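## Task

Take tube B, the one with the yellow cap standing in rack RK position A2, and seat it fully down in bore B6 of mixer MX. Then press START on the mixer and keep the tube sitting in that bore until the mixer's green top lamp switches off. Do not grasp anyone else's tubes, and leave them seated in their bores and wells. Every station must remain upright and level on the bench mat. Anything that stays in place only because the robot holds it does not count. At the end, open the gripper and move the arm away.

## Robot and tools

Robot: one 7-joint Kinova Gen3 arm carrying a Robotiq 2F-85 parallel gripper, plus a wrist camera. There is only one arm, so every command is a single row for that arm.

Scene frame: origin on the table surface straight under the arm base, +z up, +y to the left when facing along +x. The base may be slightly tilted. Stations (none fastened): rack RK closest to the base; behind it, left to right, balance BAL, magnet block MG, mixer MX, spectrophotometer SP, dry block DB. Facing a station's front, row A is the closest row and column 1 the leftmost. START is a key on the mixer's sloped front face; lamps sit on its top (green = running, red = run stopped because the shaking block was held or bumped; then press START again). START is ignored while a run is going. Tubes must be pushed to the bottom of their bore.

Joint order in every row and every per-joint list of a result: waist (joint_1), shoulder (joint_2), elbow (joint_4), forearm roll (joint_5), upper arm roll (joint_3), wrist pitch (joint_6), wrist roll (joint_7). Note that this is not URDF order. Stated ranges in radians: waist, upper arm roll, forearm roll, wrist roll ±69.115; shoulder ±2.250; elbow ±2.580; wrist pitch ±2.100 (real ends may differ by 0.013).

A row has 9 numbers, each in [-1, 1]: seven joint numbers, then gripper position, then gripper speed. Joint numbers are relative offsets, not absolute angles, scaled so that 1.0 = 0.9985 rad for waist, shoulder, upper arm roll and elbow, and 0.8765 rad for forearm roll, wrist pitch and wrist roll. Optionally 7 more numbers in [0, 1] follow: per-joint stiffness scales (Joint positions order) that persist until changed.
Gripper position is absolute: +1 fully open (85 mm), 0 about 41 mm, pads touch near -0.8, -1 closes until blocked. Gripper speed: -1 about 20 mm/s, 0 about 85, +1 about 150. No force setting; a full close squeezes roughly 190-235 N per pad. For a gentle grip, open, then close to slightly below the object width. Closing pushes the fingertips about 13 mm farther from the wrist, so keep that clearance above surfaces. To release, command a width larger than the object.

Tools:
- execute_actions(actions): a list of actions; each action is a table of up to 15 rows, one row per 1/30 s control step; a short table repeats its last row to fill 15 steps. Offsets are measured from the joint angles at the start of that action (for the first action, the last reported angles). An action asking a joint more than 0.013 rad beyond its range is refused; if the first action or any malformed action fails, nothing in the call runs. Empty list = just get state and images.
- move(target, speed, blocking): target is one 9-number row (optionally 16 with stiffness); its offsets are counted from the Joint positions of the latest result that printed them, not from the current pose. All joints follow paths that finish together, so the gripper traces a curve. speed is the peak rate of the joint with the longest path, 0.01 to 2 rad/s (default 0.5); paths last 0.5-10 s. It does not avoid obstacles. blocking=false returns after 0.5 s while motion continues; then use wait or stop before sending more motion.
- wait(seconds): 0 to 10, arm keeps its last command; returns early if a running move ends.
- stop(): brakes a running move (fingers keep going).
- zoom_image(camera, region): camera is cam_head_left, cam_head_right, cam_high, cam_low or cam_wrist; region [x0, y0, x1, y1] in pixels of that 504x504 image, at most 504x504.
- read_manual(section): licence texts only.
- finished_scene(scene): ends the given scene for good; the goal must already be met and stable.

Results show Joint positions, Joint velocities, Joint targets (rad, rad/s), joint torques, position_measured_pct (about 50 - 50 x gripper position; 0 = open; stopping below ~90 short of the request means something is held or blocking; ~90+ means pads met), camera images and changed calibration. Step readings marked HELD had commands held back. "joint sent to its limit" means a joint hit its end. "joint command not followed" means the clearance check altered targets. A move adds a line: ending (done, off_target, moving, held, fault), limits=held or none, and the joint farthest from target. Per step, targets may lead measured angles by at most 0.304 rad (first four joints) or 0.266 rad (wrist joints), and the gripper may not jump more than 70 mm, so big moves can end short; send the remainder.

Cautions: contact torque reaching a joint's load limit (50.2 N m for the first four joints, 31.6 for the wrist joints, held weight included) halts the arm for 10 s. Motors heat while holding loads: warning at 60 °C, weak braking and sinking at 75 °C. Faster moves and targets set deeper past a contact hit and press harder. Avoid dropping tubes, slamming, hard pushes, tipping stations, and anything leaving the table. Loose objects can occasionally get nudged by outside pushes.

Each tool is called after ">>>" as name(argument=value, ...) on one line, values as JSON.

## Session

>>> execute_actions(actions=[])

Scene clock: 0.00 s.
position_measured_pct=0.0
Joint names: [waist, shoulder, elbow, forearm roll, upper arm roll, wrist pitch, wrist roll]
Joint positions: [-0.547  1.024  1.362 -1.013 -0.597  1.362  3.066]
Joint velocities: [ 0.    -0.    -0.001  0.001 -0.001  0.002 -0.   ]
Joint torques (N m, as the joint torque sensors report them, + toward a larger angle): no reading
Joint targets: [-0.547 1.024 1.362 -1.013 -0.597 1.362 3.066]
Joint stiffness scale: [1. 1. 1. 1. 1. 1. 1.]

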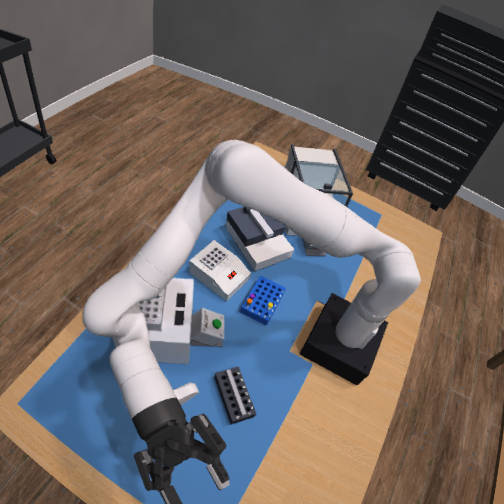

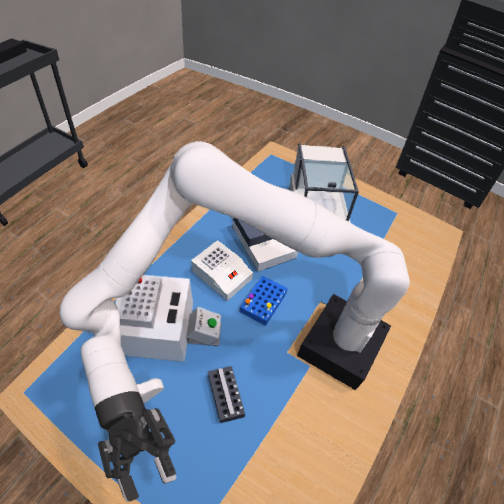

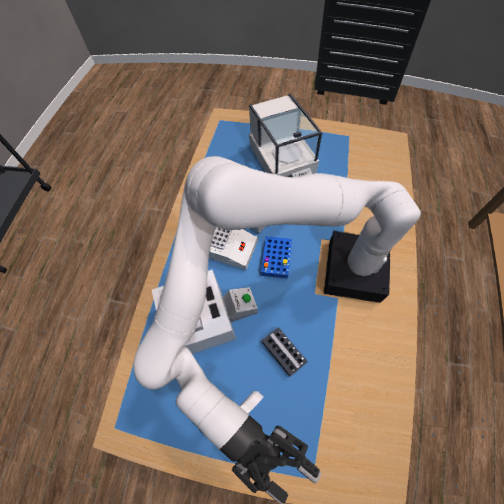

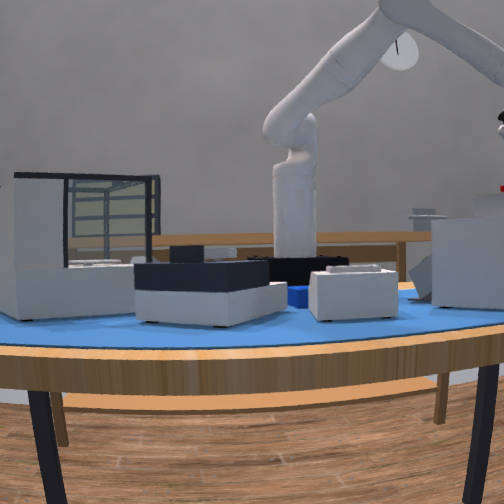

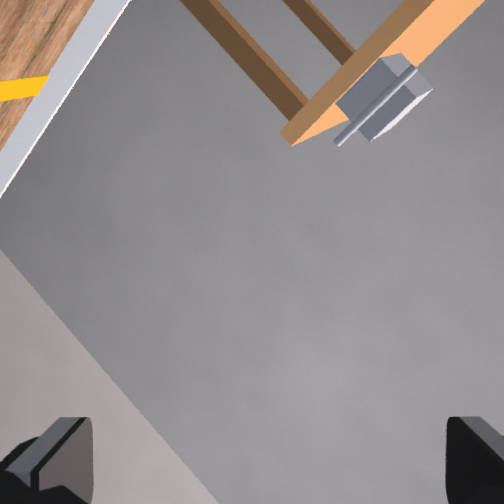

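>>> move(target=[0.2,-0.9,0.5,0.7,0.601,-0.4,0,1,0], speed=0.9)

>>> move(target=[0.12,-0.1,0.45,0.47,0,-0.25,0,-0.3,0], speed=0.9)

>>> move(target=[0,0.435,0.24,0,0,-0.76,0,-0.3,0], speed=0.8)

Scene clock: 6.80 s.
position_measured_pct=0.0
Joint names: [waist, shoulder, elbow, forearm roll, upper arm roll, wrist pitch, wrist roll]
Joint positions: [-0.351  0.129  1.857 -0.404  0.001  1.018  3.066]
Joint velocities: [-0.    -0.003  0.001 -0.     0.001  0.001 -0.001]
Joint torques (N m, as the joint torque sensors report them, + toward a larger angle): [ -0.24 -11.77  -7.91  -0.61  -0.21  -0.17   0.11]
Joint targets: [-0.347 0.126 1.862 -0.400 0.003 1.011 3.066]
Joint stiffness scale: [1. 1. 1. 1. 1. 1. 1.]
move: done; limits=none; farthest joint: the wrist pitch, 0.007 radians from its target (0.350 radians at the start)

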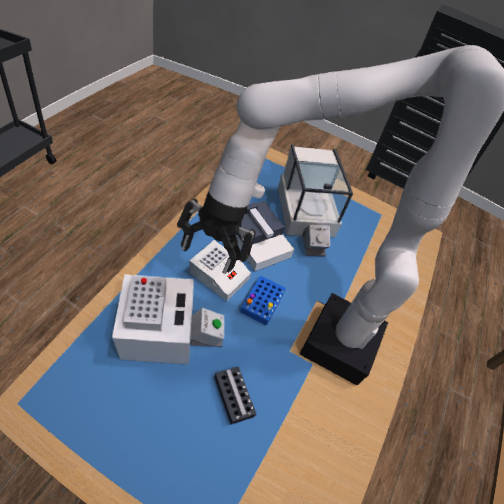

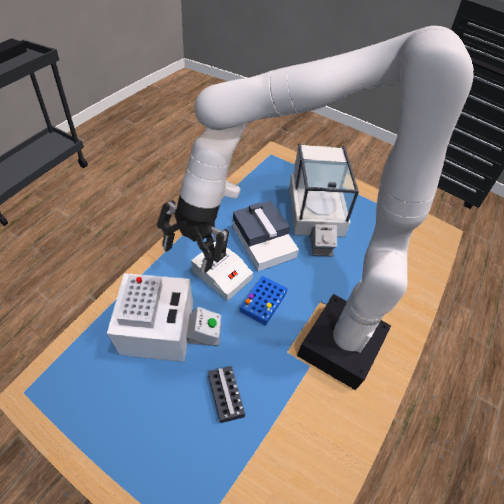

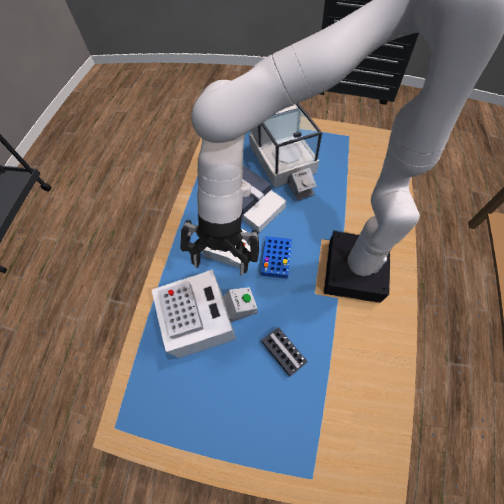

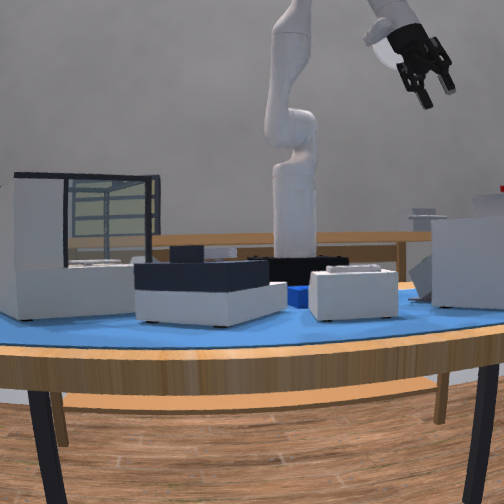

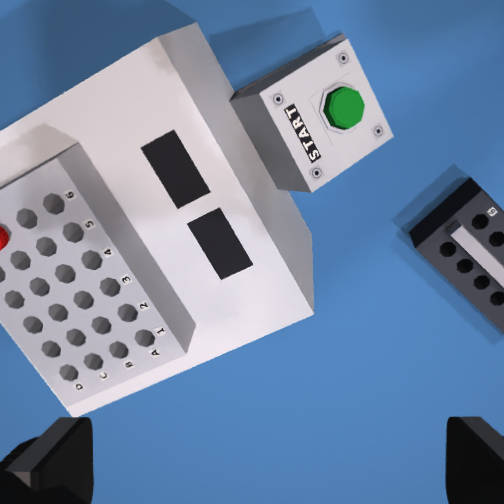

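Scene clock: 7.93 s.
position_measured_pct=65.1
Joint names: [waist, shoulder, elbow, forearm roll, upper arm roll, wrist pitch, wrist roll]
Joint positions: [-0.235  0.032  2.301  0.004  0.001  0.807  3.066]
Joint velocities: [ 0.003 -0.001 -0.     0.     0.    -0.001  0.002]
Joint torques (N m, as the joint torque sensors report them, + toward a larger angle): [ 0.35 -8.33 -5.58  0.36 -0.08 -0.02  0.16]
Joint targets: [-0.231 0.029 2.306 0.008 0.001 0.799 3.066]
Joint stiffness scale: [1. 1. 1. 1. 1. 1. 1.]
move: done; limits=none; farthest joint: the wrist pitch, 0.008 radians from its target (0.220 radians at the start)

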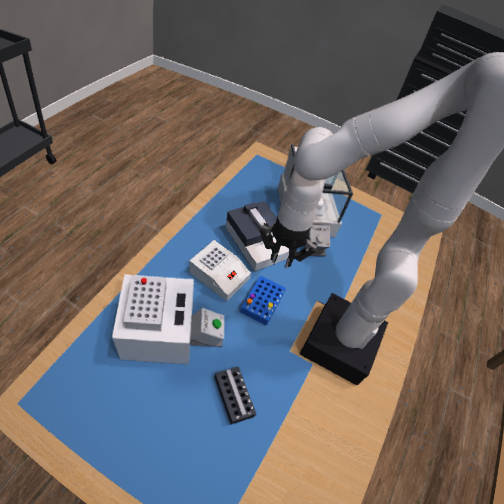

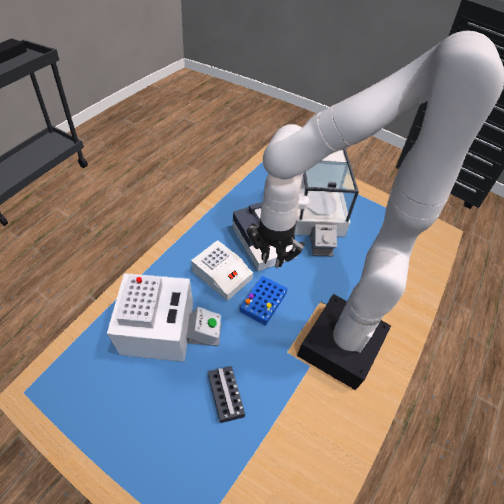

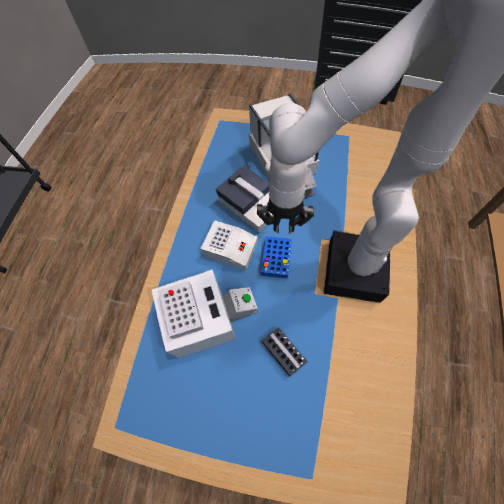

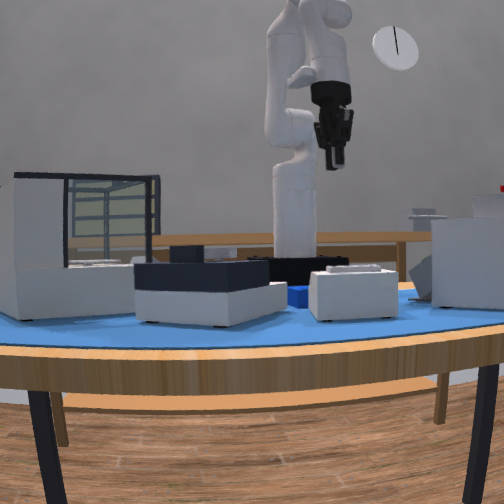

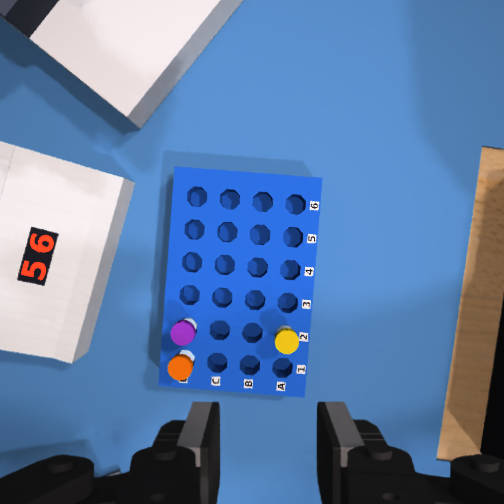

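Scene clock: 9.47 s.
position_measured_pct=65.1
Joint names: [waist, shoulder, elbow, forearm roll, upper arm roll, wrist pitch, wrist roll]
Joint positions: [-0.235  0.463  2.536  0.004  0.001  0.148  3.066]
Joint velocities: [ 0.001  0.002 -0.    -0.001 -0.    -0.    -0.001]
Joint torques (N m, as the joint torque sensors report them, + toward a larger angle): [ -0.13 -10.93  -0.6    0.23   0.1    0.13   0.21]
Joint targets: [-0.235 0.466 2.541 0.004 0.001 0.140 3.066]
Joint stiffness scale: [1. 1. 1. 1. 1. 1. 1.]
move: done; limits=none; farthest joint: the wrist pitch, 0.007 radians from its target (0.666 radians at the start)

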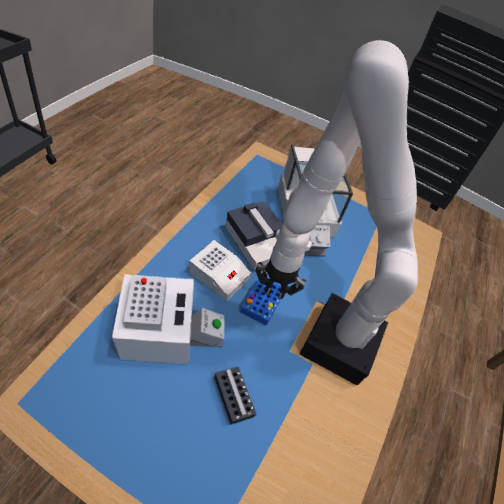

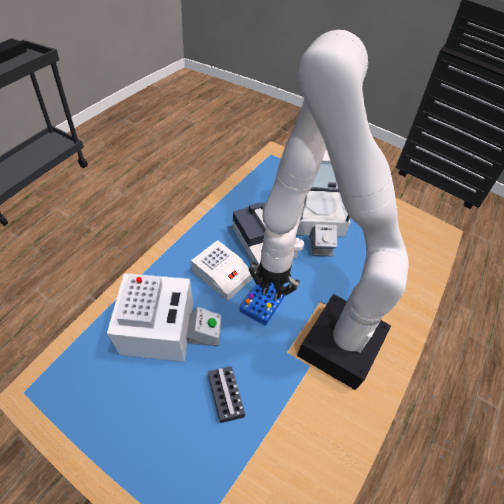

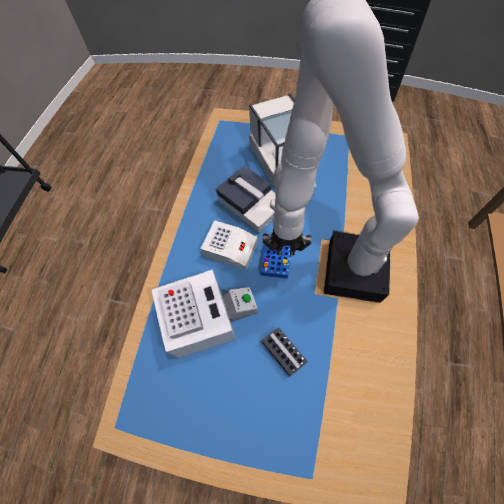

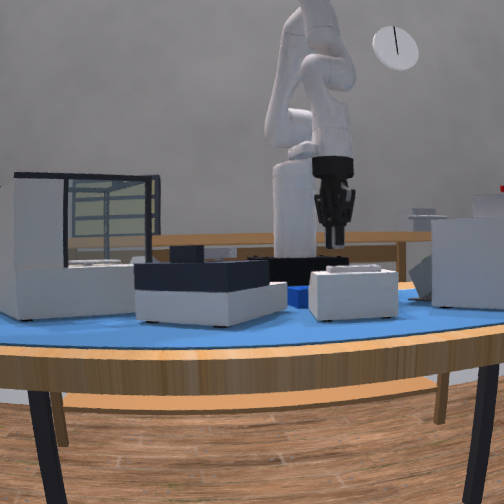

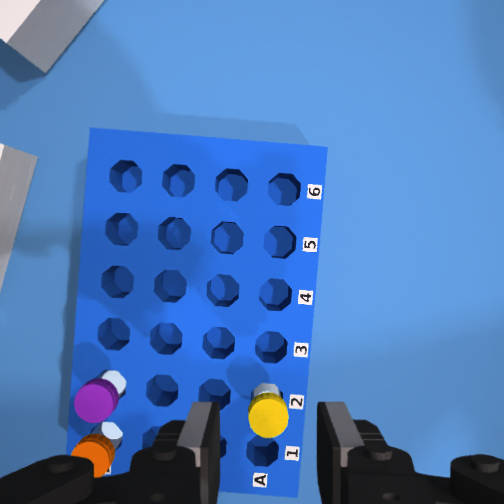

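>>> move(target=[-0.046,0.153,0.036,0,0,-0.211,0,-0.3,0], speed=0.3)

Scene clock: 14.30 s.
position_measured_pct=65.1
Joint names: [waist, shoulder, elbow, forearm roll, upper arm roll, wrist pitch, wrist roll]
Joint positions: [-0.277  0.613  2.567  0.004  0.001 -0.03   3.066]
Joint velocities: [-0.001  0.003  0.    -0.001 -0.    -0.001 -0.   ]
Joint torques (N m, as the joint torque sensors report them, + toward a larger angle): [  0.08 -11.68   1.03   0.21   0.11   0.1    0.16]
Joint targets: [-0.281 0.616 2.572 0.004 0.001 -0.037 3.066]
Joint stiffness scale: [1. 1. 1. 1. 1. 1. 1.]
move: done; limits=none; farthest joint: the wrist pitch, 0.007 radians from its target (0.185 radians at the start)

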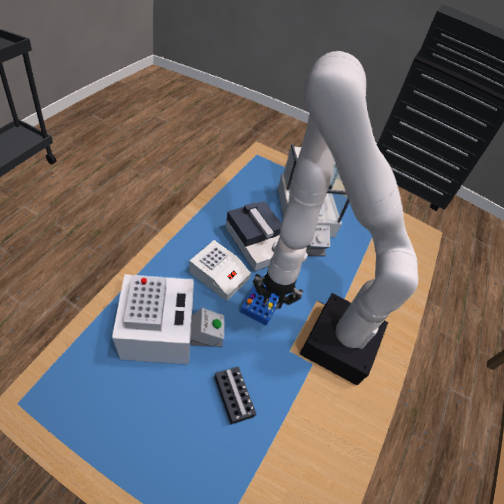

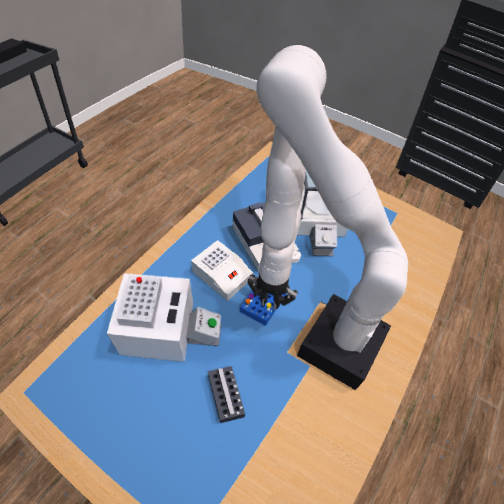

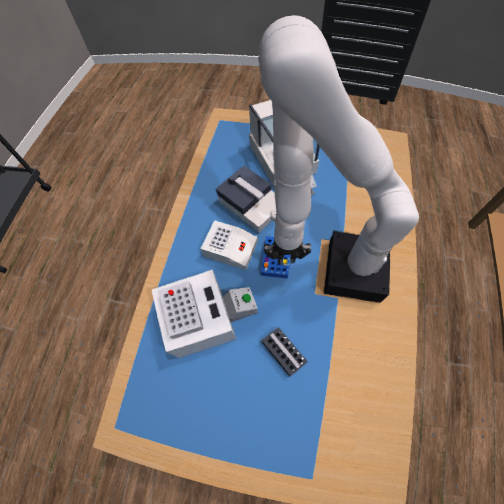

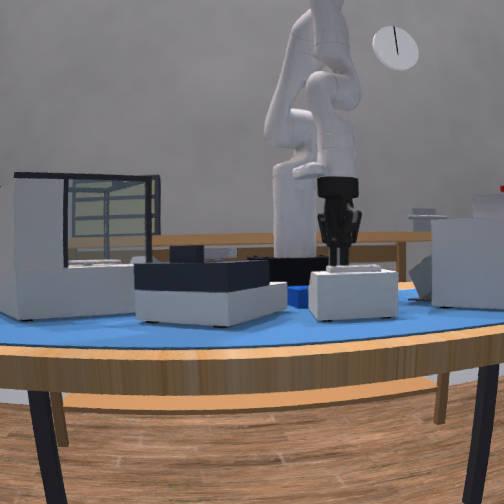

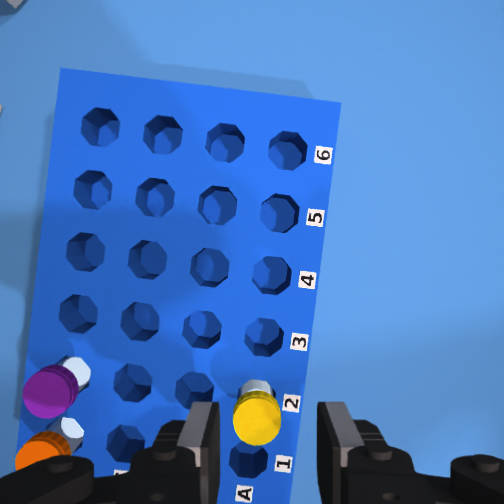

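>>> move(target=[0,0.091,0.007,0,0,-0.122,0,-0.3,0], speed=0.2)

Scene clock: 17.40 s.
position_measured_pct=65.1
Joint names: [waist, shoulder, elbow, forearm roll, upper arm roll, wrist pitch, wrist roll]
Joint positions: [-0.277  0.701  2.57   0.004  0.001 -0.129  3.066]
Joint velocities: [ 0.     0.003 -0.001  0.001 -0.    -0.     0.   ]
Joint torques (N m, as the joint torque sensors report them, + toward a larger angle): [  0.06 -12.18   1.78   0.24   0.1    0.08   0.11]
Joint targets: [-0.277 0.704 2.574 0.004 0.001 -0.137 3.066]
Joint stiffness scale: [1. 1. 1. 1. 1. 1. 1.]
move: done; limits=none; farthest joint: the wrist pitch, 0.008 radians from its target (0.107 radians at the start)

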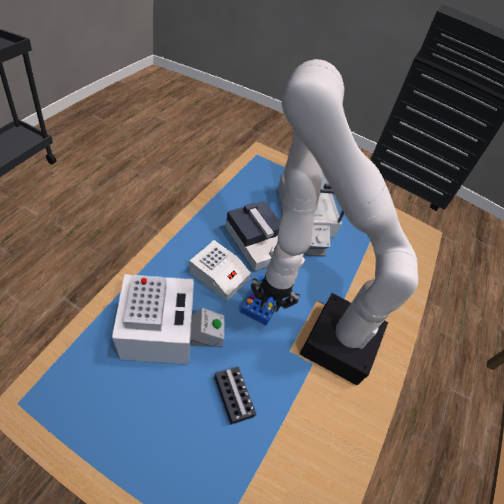

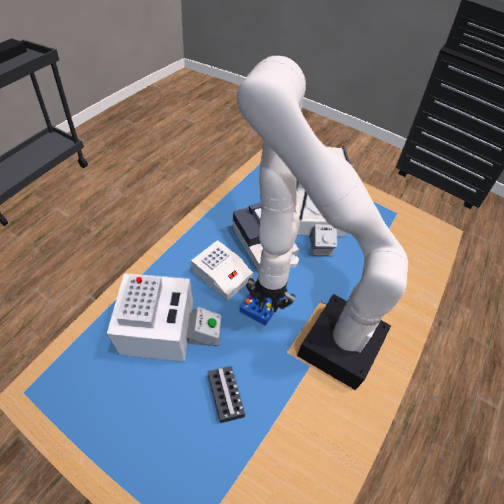

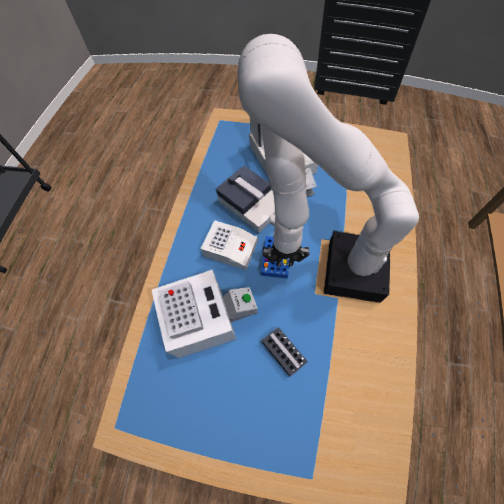

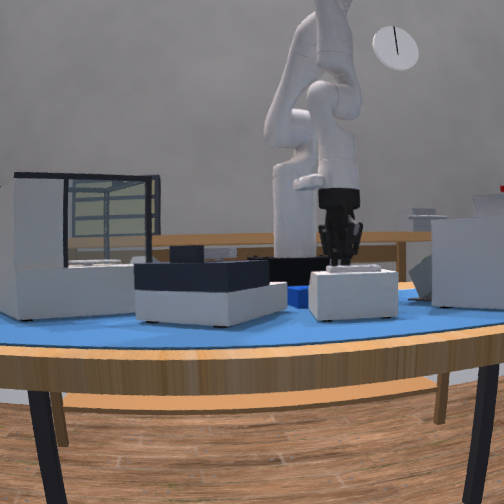

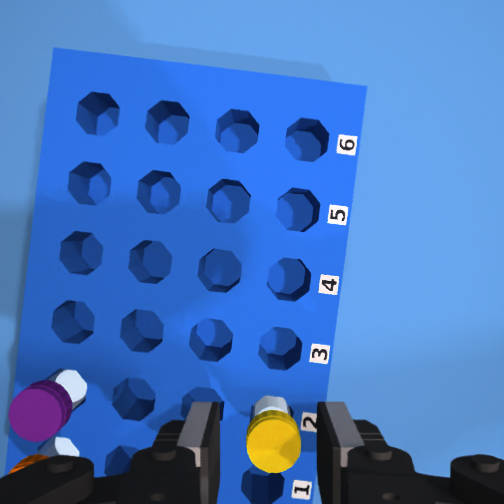

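>>> move(target=[0,0,0,0,0,0,0,-0.7,-0.5])

>>> move(target=[0,-0.113,-0.01,0,0,0.141,0,-0.7,0], speed=0.15)

>>> move(target=[0,-0.132,-0.026,0,0,0.18,0,-0.7,0], speed=0.3)

>>> move(target=[-0.1,-0.49,-0.35,0,0,0.96,-0.8,-0.7,0], speed=0.8)

>>> move(target=[-0.105,0.655,-0.81,0,0,0.18,-0.9,-0.7,0], speed=0.8)

Scene clock: 24.37 s.
position_measured_pct=81.3
Joint names: [waist, shoulder, elbow, forearm roll, upper arm roll, wrist pitch, wrist roll]
Joint positions: [-0.277  0.701  2.57   0.004  0.001 -0.129  3.066]
Joint velocities: [-0.001 -0.     0.001 -0.    -0.     0.     0.   ]
Joint torques (N m, as the joint torque sensors report them, + toward a larger angle): [ -0.01 -11.7    0.69   0.21   0.03  -0.51   0.08]
Joint targets: [-0.277 0.701 2.570 0.004 0.001 -0.129 3.066]
Joint stiffness scale: [1. 1. 1. 1. 1. 1. 1.]
move: done; limits=none; farthest joint: the waist, 0.000 radians from its target (0.000 radians at the start)

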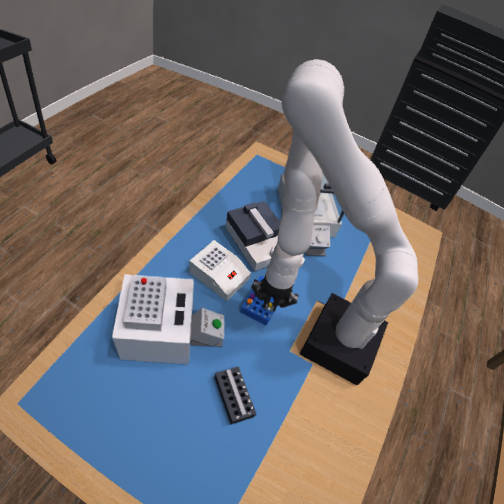

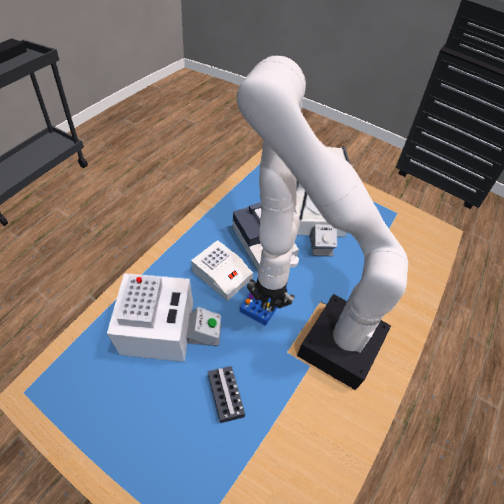

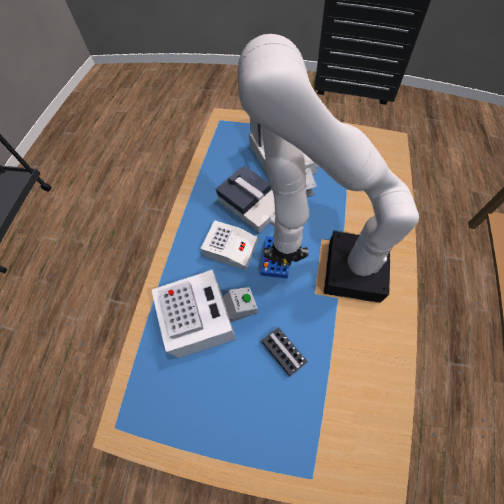

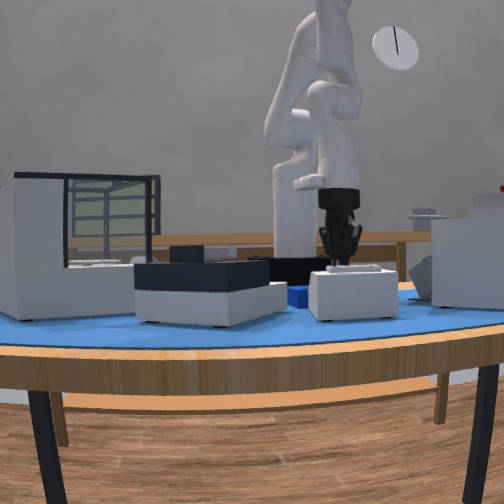

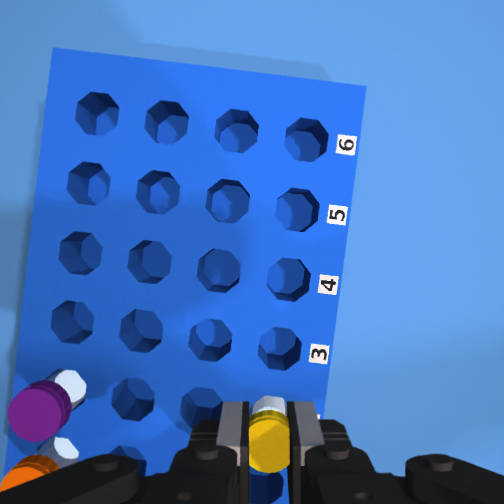

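Scene clock: 25.67 s.
position_measured_pct=81.3
Joint names: [waist, shoulder, elbow, forearm roll, upper arm roll, wrist pitch, wrist roll]
Joint positions: [-0.277  0.591  2.564  0.004  0.001 -0.013  3.066]
Joint velocities: [ 0.002 -0.003 -0.     0.    -0.     0.001  0.001]
Joint torques (N m, as the joint torque sensors report them, + toward a larger angle): [ -0.12 -10.97   0.91   0.22   0.1    0.06   0.07]
Joint targets: [-0.277 0.588 2.560 0.004 0.001 -0.006 3.066]
Joint stiffness scale: [1. 1. 1. 1. 1. 1. 1.]
move: done; limits=none; farthest joint: the wrist pitch, 0.008 radians from its target (0.124 radians at the start)

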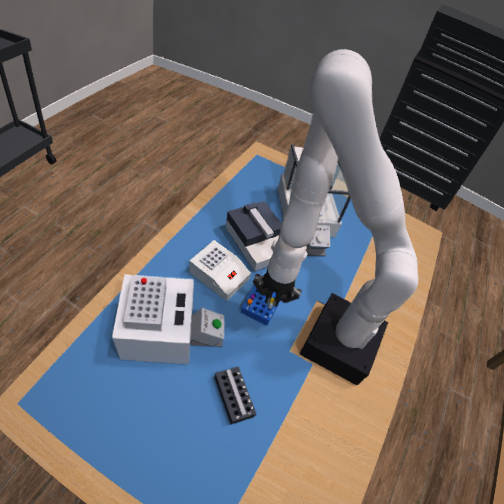

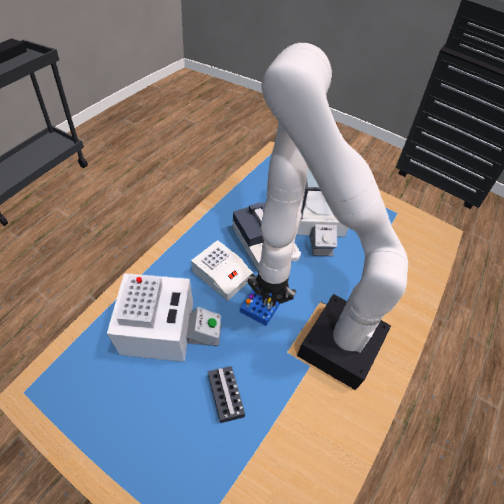

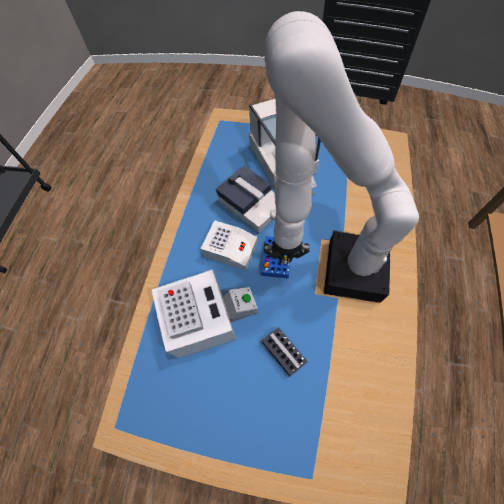

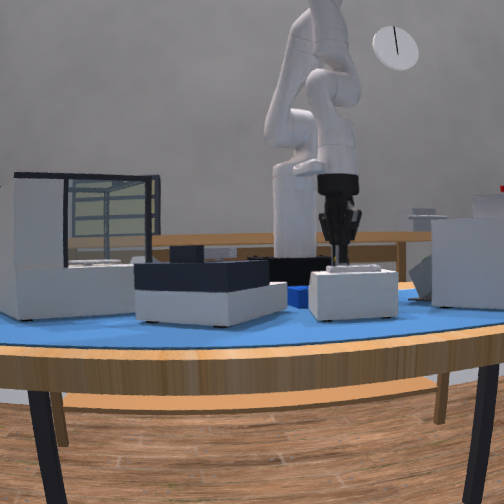

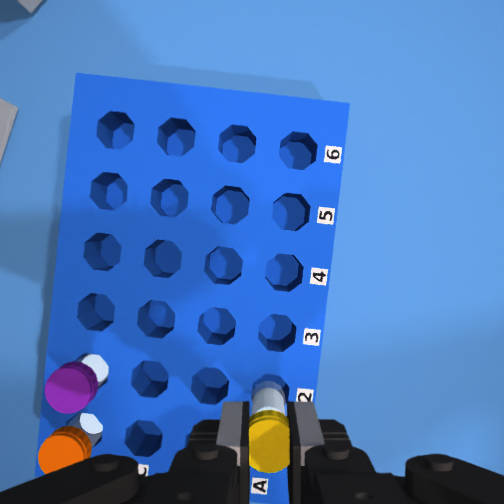

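Scene clock: 26.73 s.
position_measured_pct=81.3
Joint names: [waist, shoulder, elbow, forearm roll, upper arm roll, wrist pitch, wrist roll]
Joint positions: [-0.277  0.462  2.543  0.004  0.001  0.137  3.066]
Joint velocities: [-0.002 -0.003 -0.     0.    -0.    -0.001 -0.001]
Joint torques (N m, as the joint torque sensors report them, + toward a larger angle): [ -0.07 -10.43  -0.65   0.16   0.06   0.     0.07]
Joint targets: [-0.277 0.459 2.538 0.004 0.001 0.145 3.066]
Joint stiffness scale: [1. 1. 1. 1. 1. 1. 1.]
move: done; limits=none; farthest joint: the wrist pitch, 0.008 radians from its target (0.158 radians at the start)

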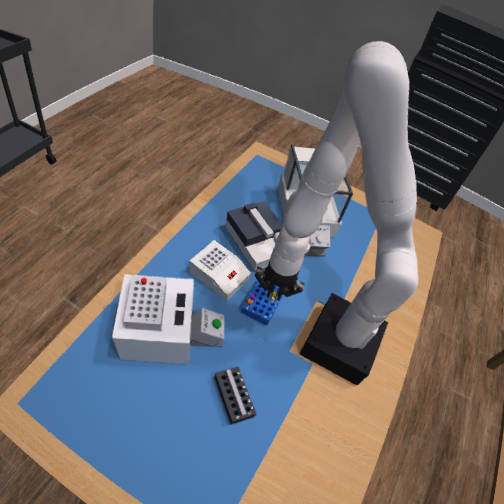

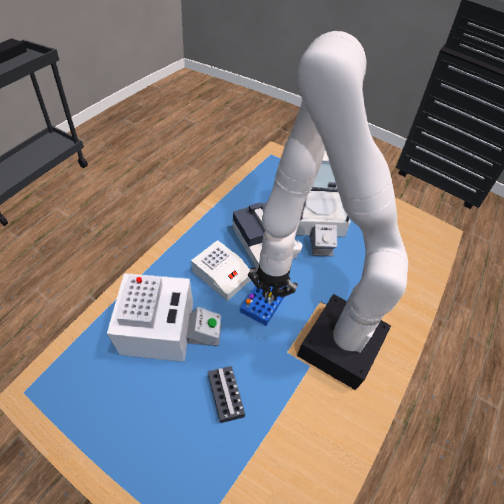

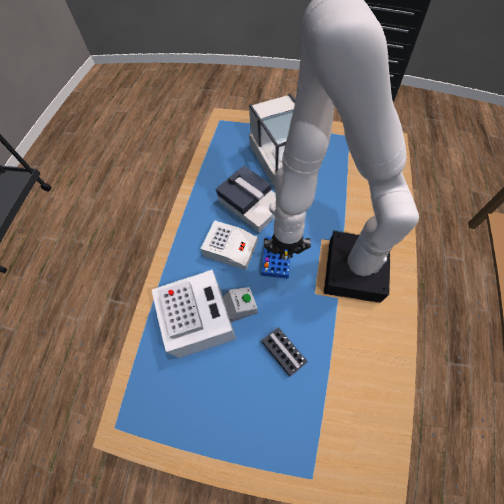

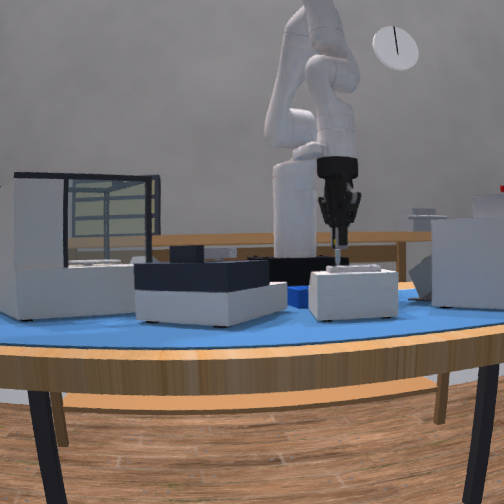

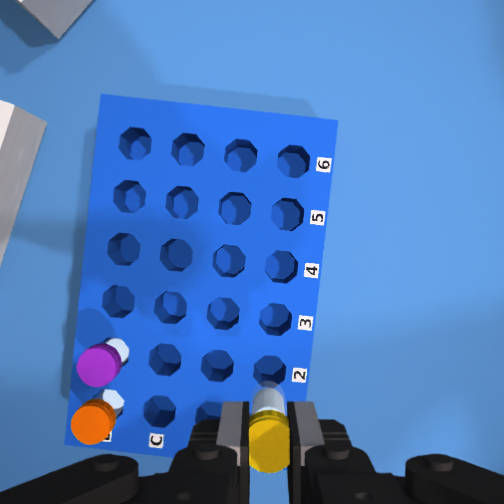

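Scene clock: 28.47 s.
position_measured_pct=81.3
Joint names: [waist, shoulder, elbow, forearm roll, upper arm roll, wrist pitch, wrist roll]
Joint positions: [-0.374 -0.024  2.198  0.004  0.001  0.971  2.375]
Joint velocities: [-0.001 -0.004 -0.     0.001 -0.001 -0.    -0.002]
Joint torques (N m, as the joint torque sensors report them, + toward a larger angle): [-0.02 -7.08 -6.43  0.27 -0.32  0.11  0.19]
Joint targets: [-0.377 -0.027 2.194 0.004 0.001 0.979 2.364]
Joint stiffness scale: [1. 1. 1. 1. 1. 1. 1.]
move: off_target; limits=none; farthest joint: the wrist roll, 0.011 radians from its target (0.701 radians at the start)

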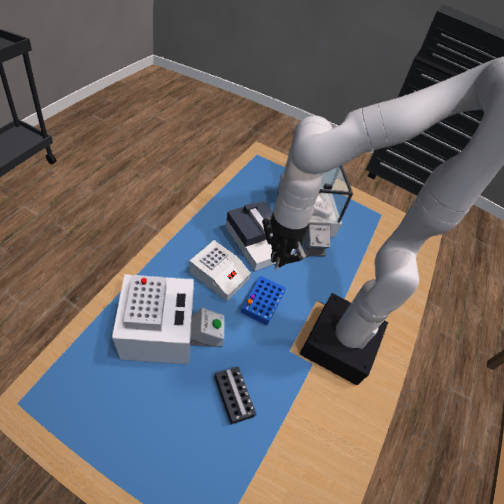

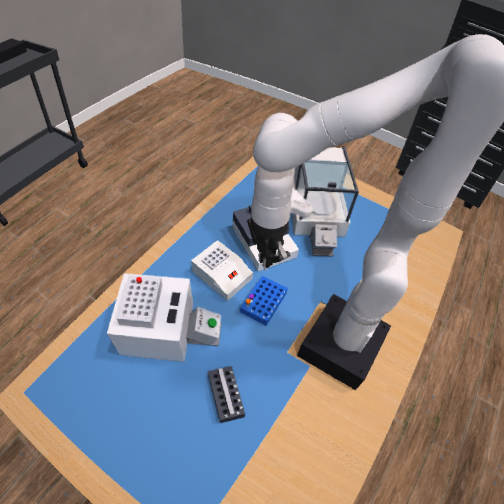

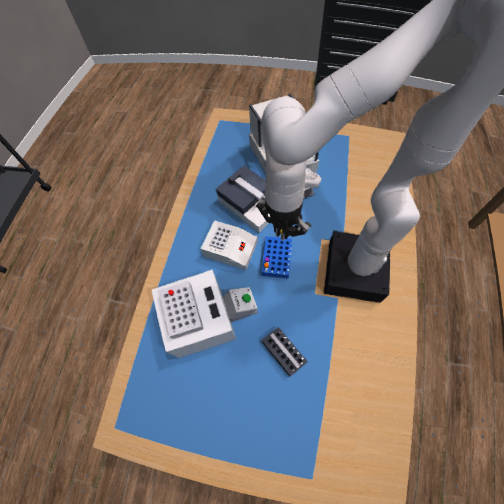

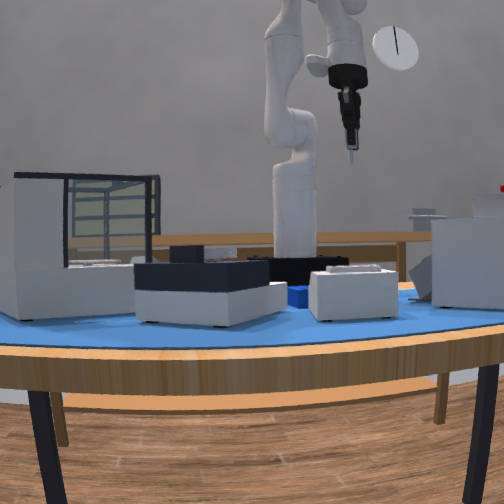

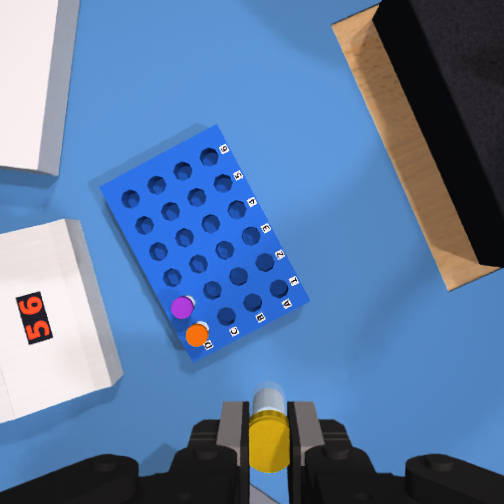

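Scene clock: 30.20 s.
position_measured_pct=81.3
Joint names: [waist, shoulder, elbow, forearm roll, upper arm roll, wrist pitch, wrist roll]
Joint positions: [-0.475  0.627  1.394  0.004  0.001  1.122  1.597]
Joint velocities: [ 0.001  0.003  0.001 -0.    -0.     0.001 -0.001]
Joint torques (N m, as the joint torque sensors report them, + toward a larger angle): [  0.05 -19.82  -6.92   0.32   0.32   0.19   0.16]
Joint targets: [-0.478 0.630 1.390 0.004 0.001 1.129 1.586]
Joint stiffness scale: [1. 1. 1. 1. 1. 1. 1.]
move: off_target; limits=none; farthest joint: the wrist roll, 0.011 radians from its target (0.789 radians at the start)

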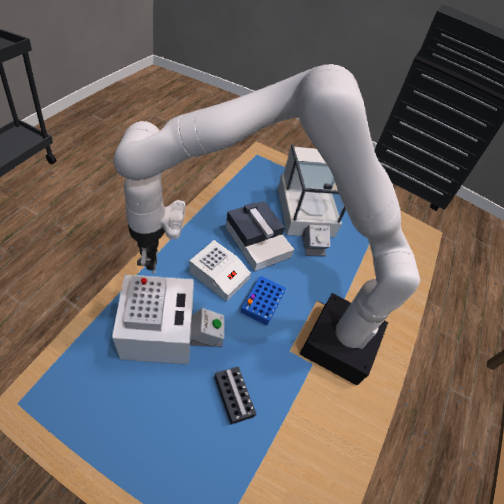

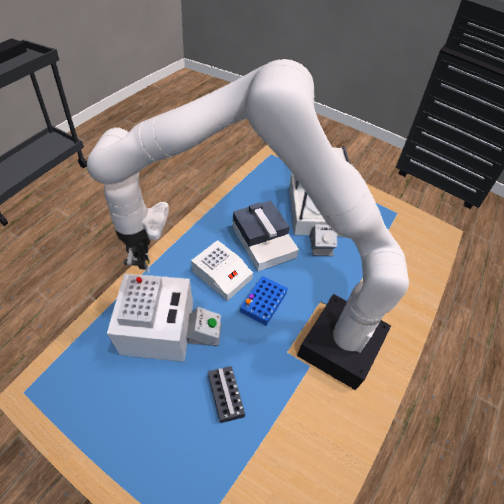

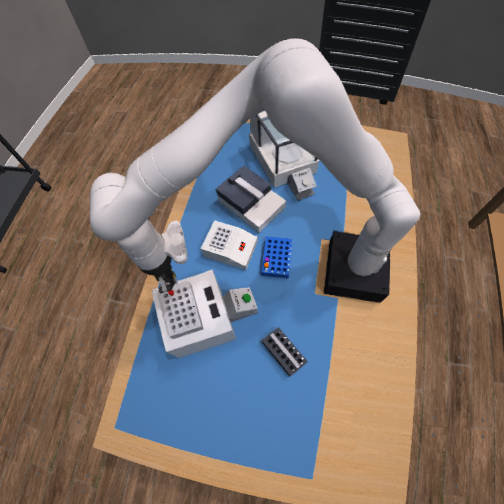

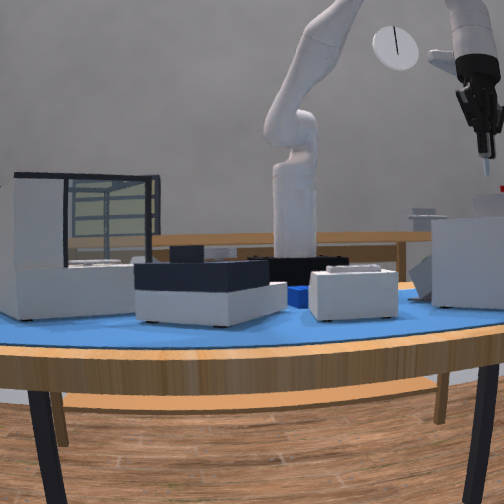

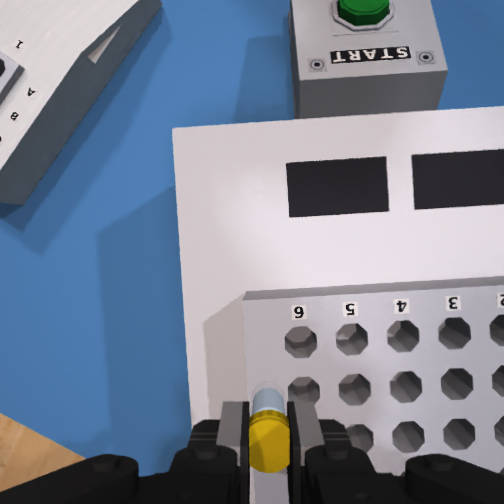

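>>> move(target=[-0.028,0.035,0.0195,0,0,-0.0625,0,-0.7,0], speed=0.1)

Scene clock: 34.20 s.
position_measured_pct=81.3
Joint names: [waist, shoulder, elbow, forearm roll, upper arm roll, wrist pitch, wrist roll]
Joint positions: [-0.499  0.659  1.409  0.004  0.001  1.074  1.597]
Joint velocities: [-0.     0.003  0.001 -0.001  0.     0.001 -0.001]
Joint torques (N m, as the joint torque sensors report them, + toward a larger angle): [  0.24 -20.68  -7.01   0.22   0.16   0.12   0.17]
Joint targets: [-0.503 0.662 1.414 0.004 0.001 1.067 1.597]
Joint stiffness scale: [1. 1. 1. 1. 1. 1. 1.]
move: done; limits=none; farthest joint: the wrist pitch, 0.007 radians from its target (0.055 radians at the start)

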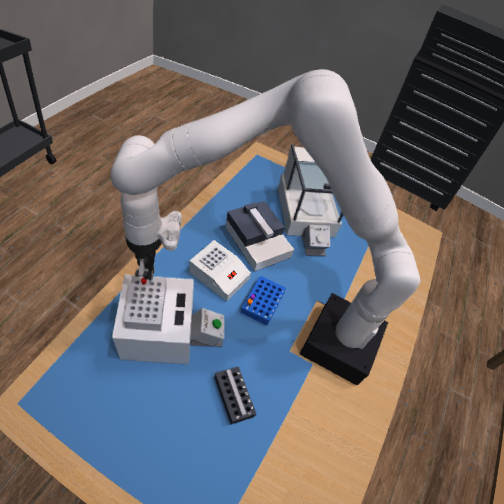

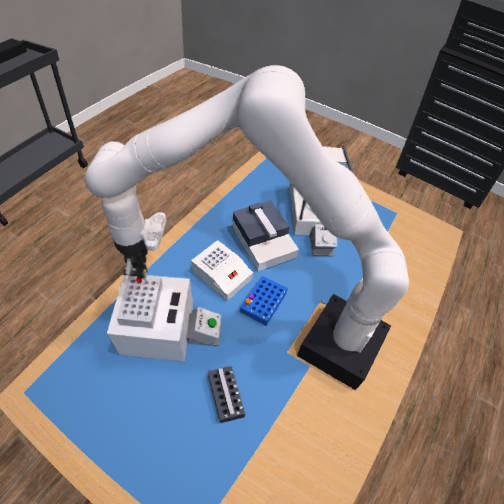

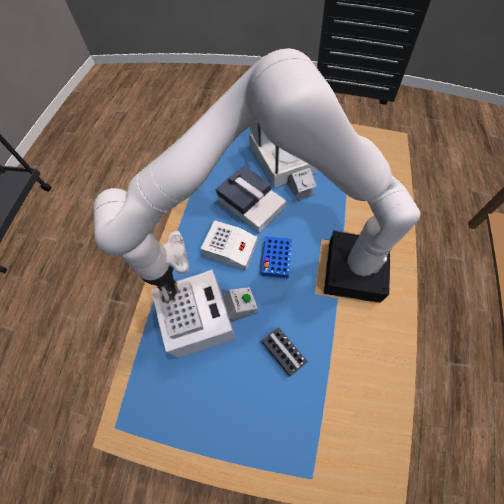

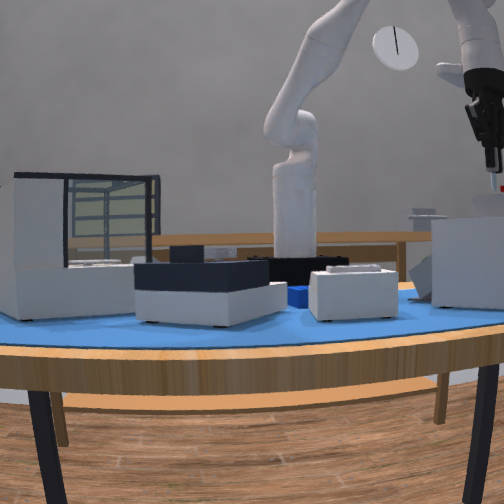

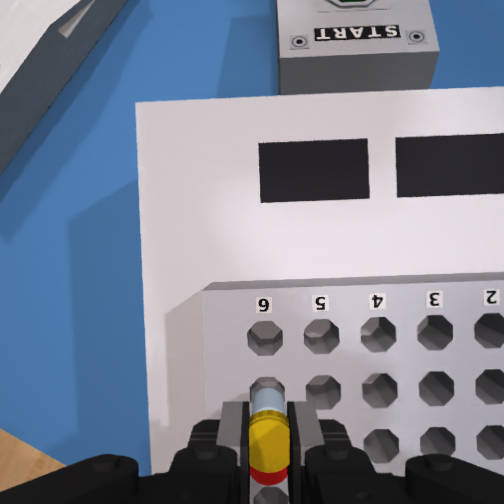

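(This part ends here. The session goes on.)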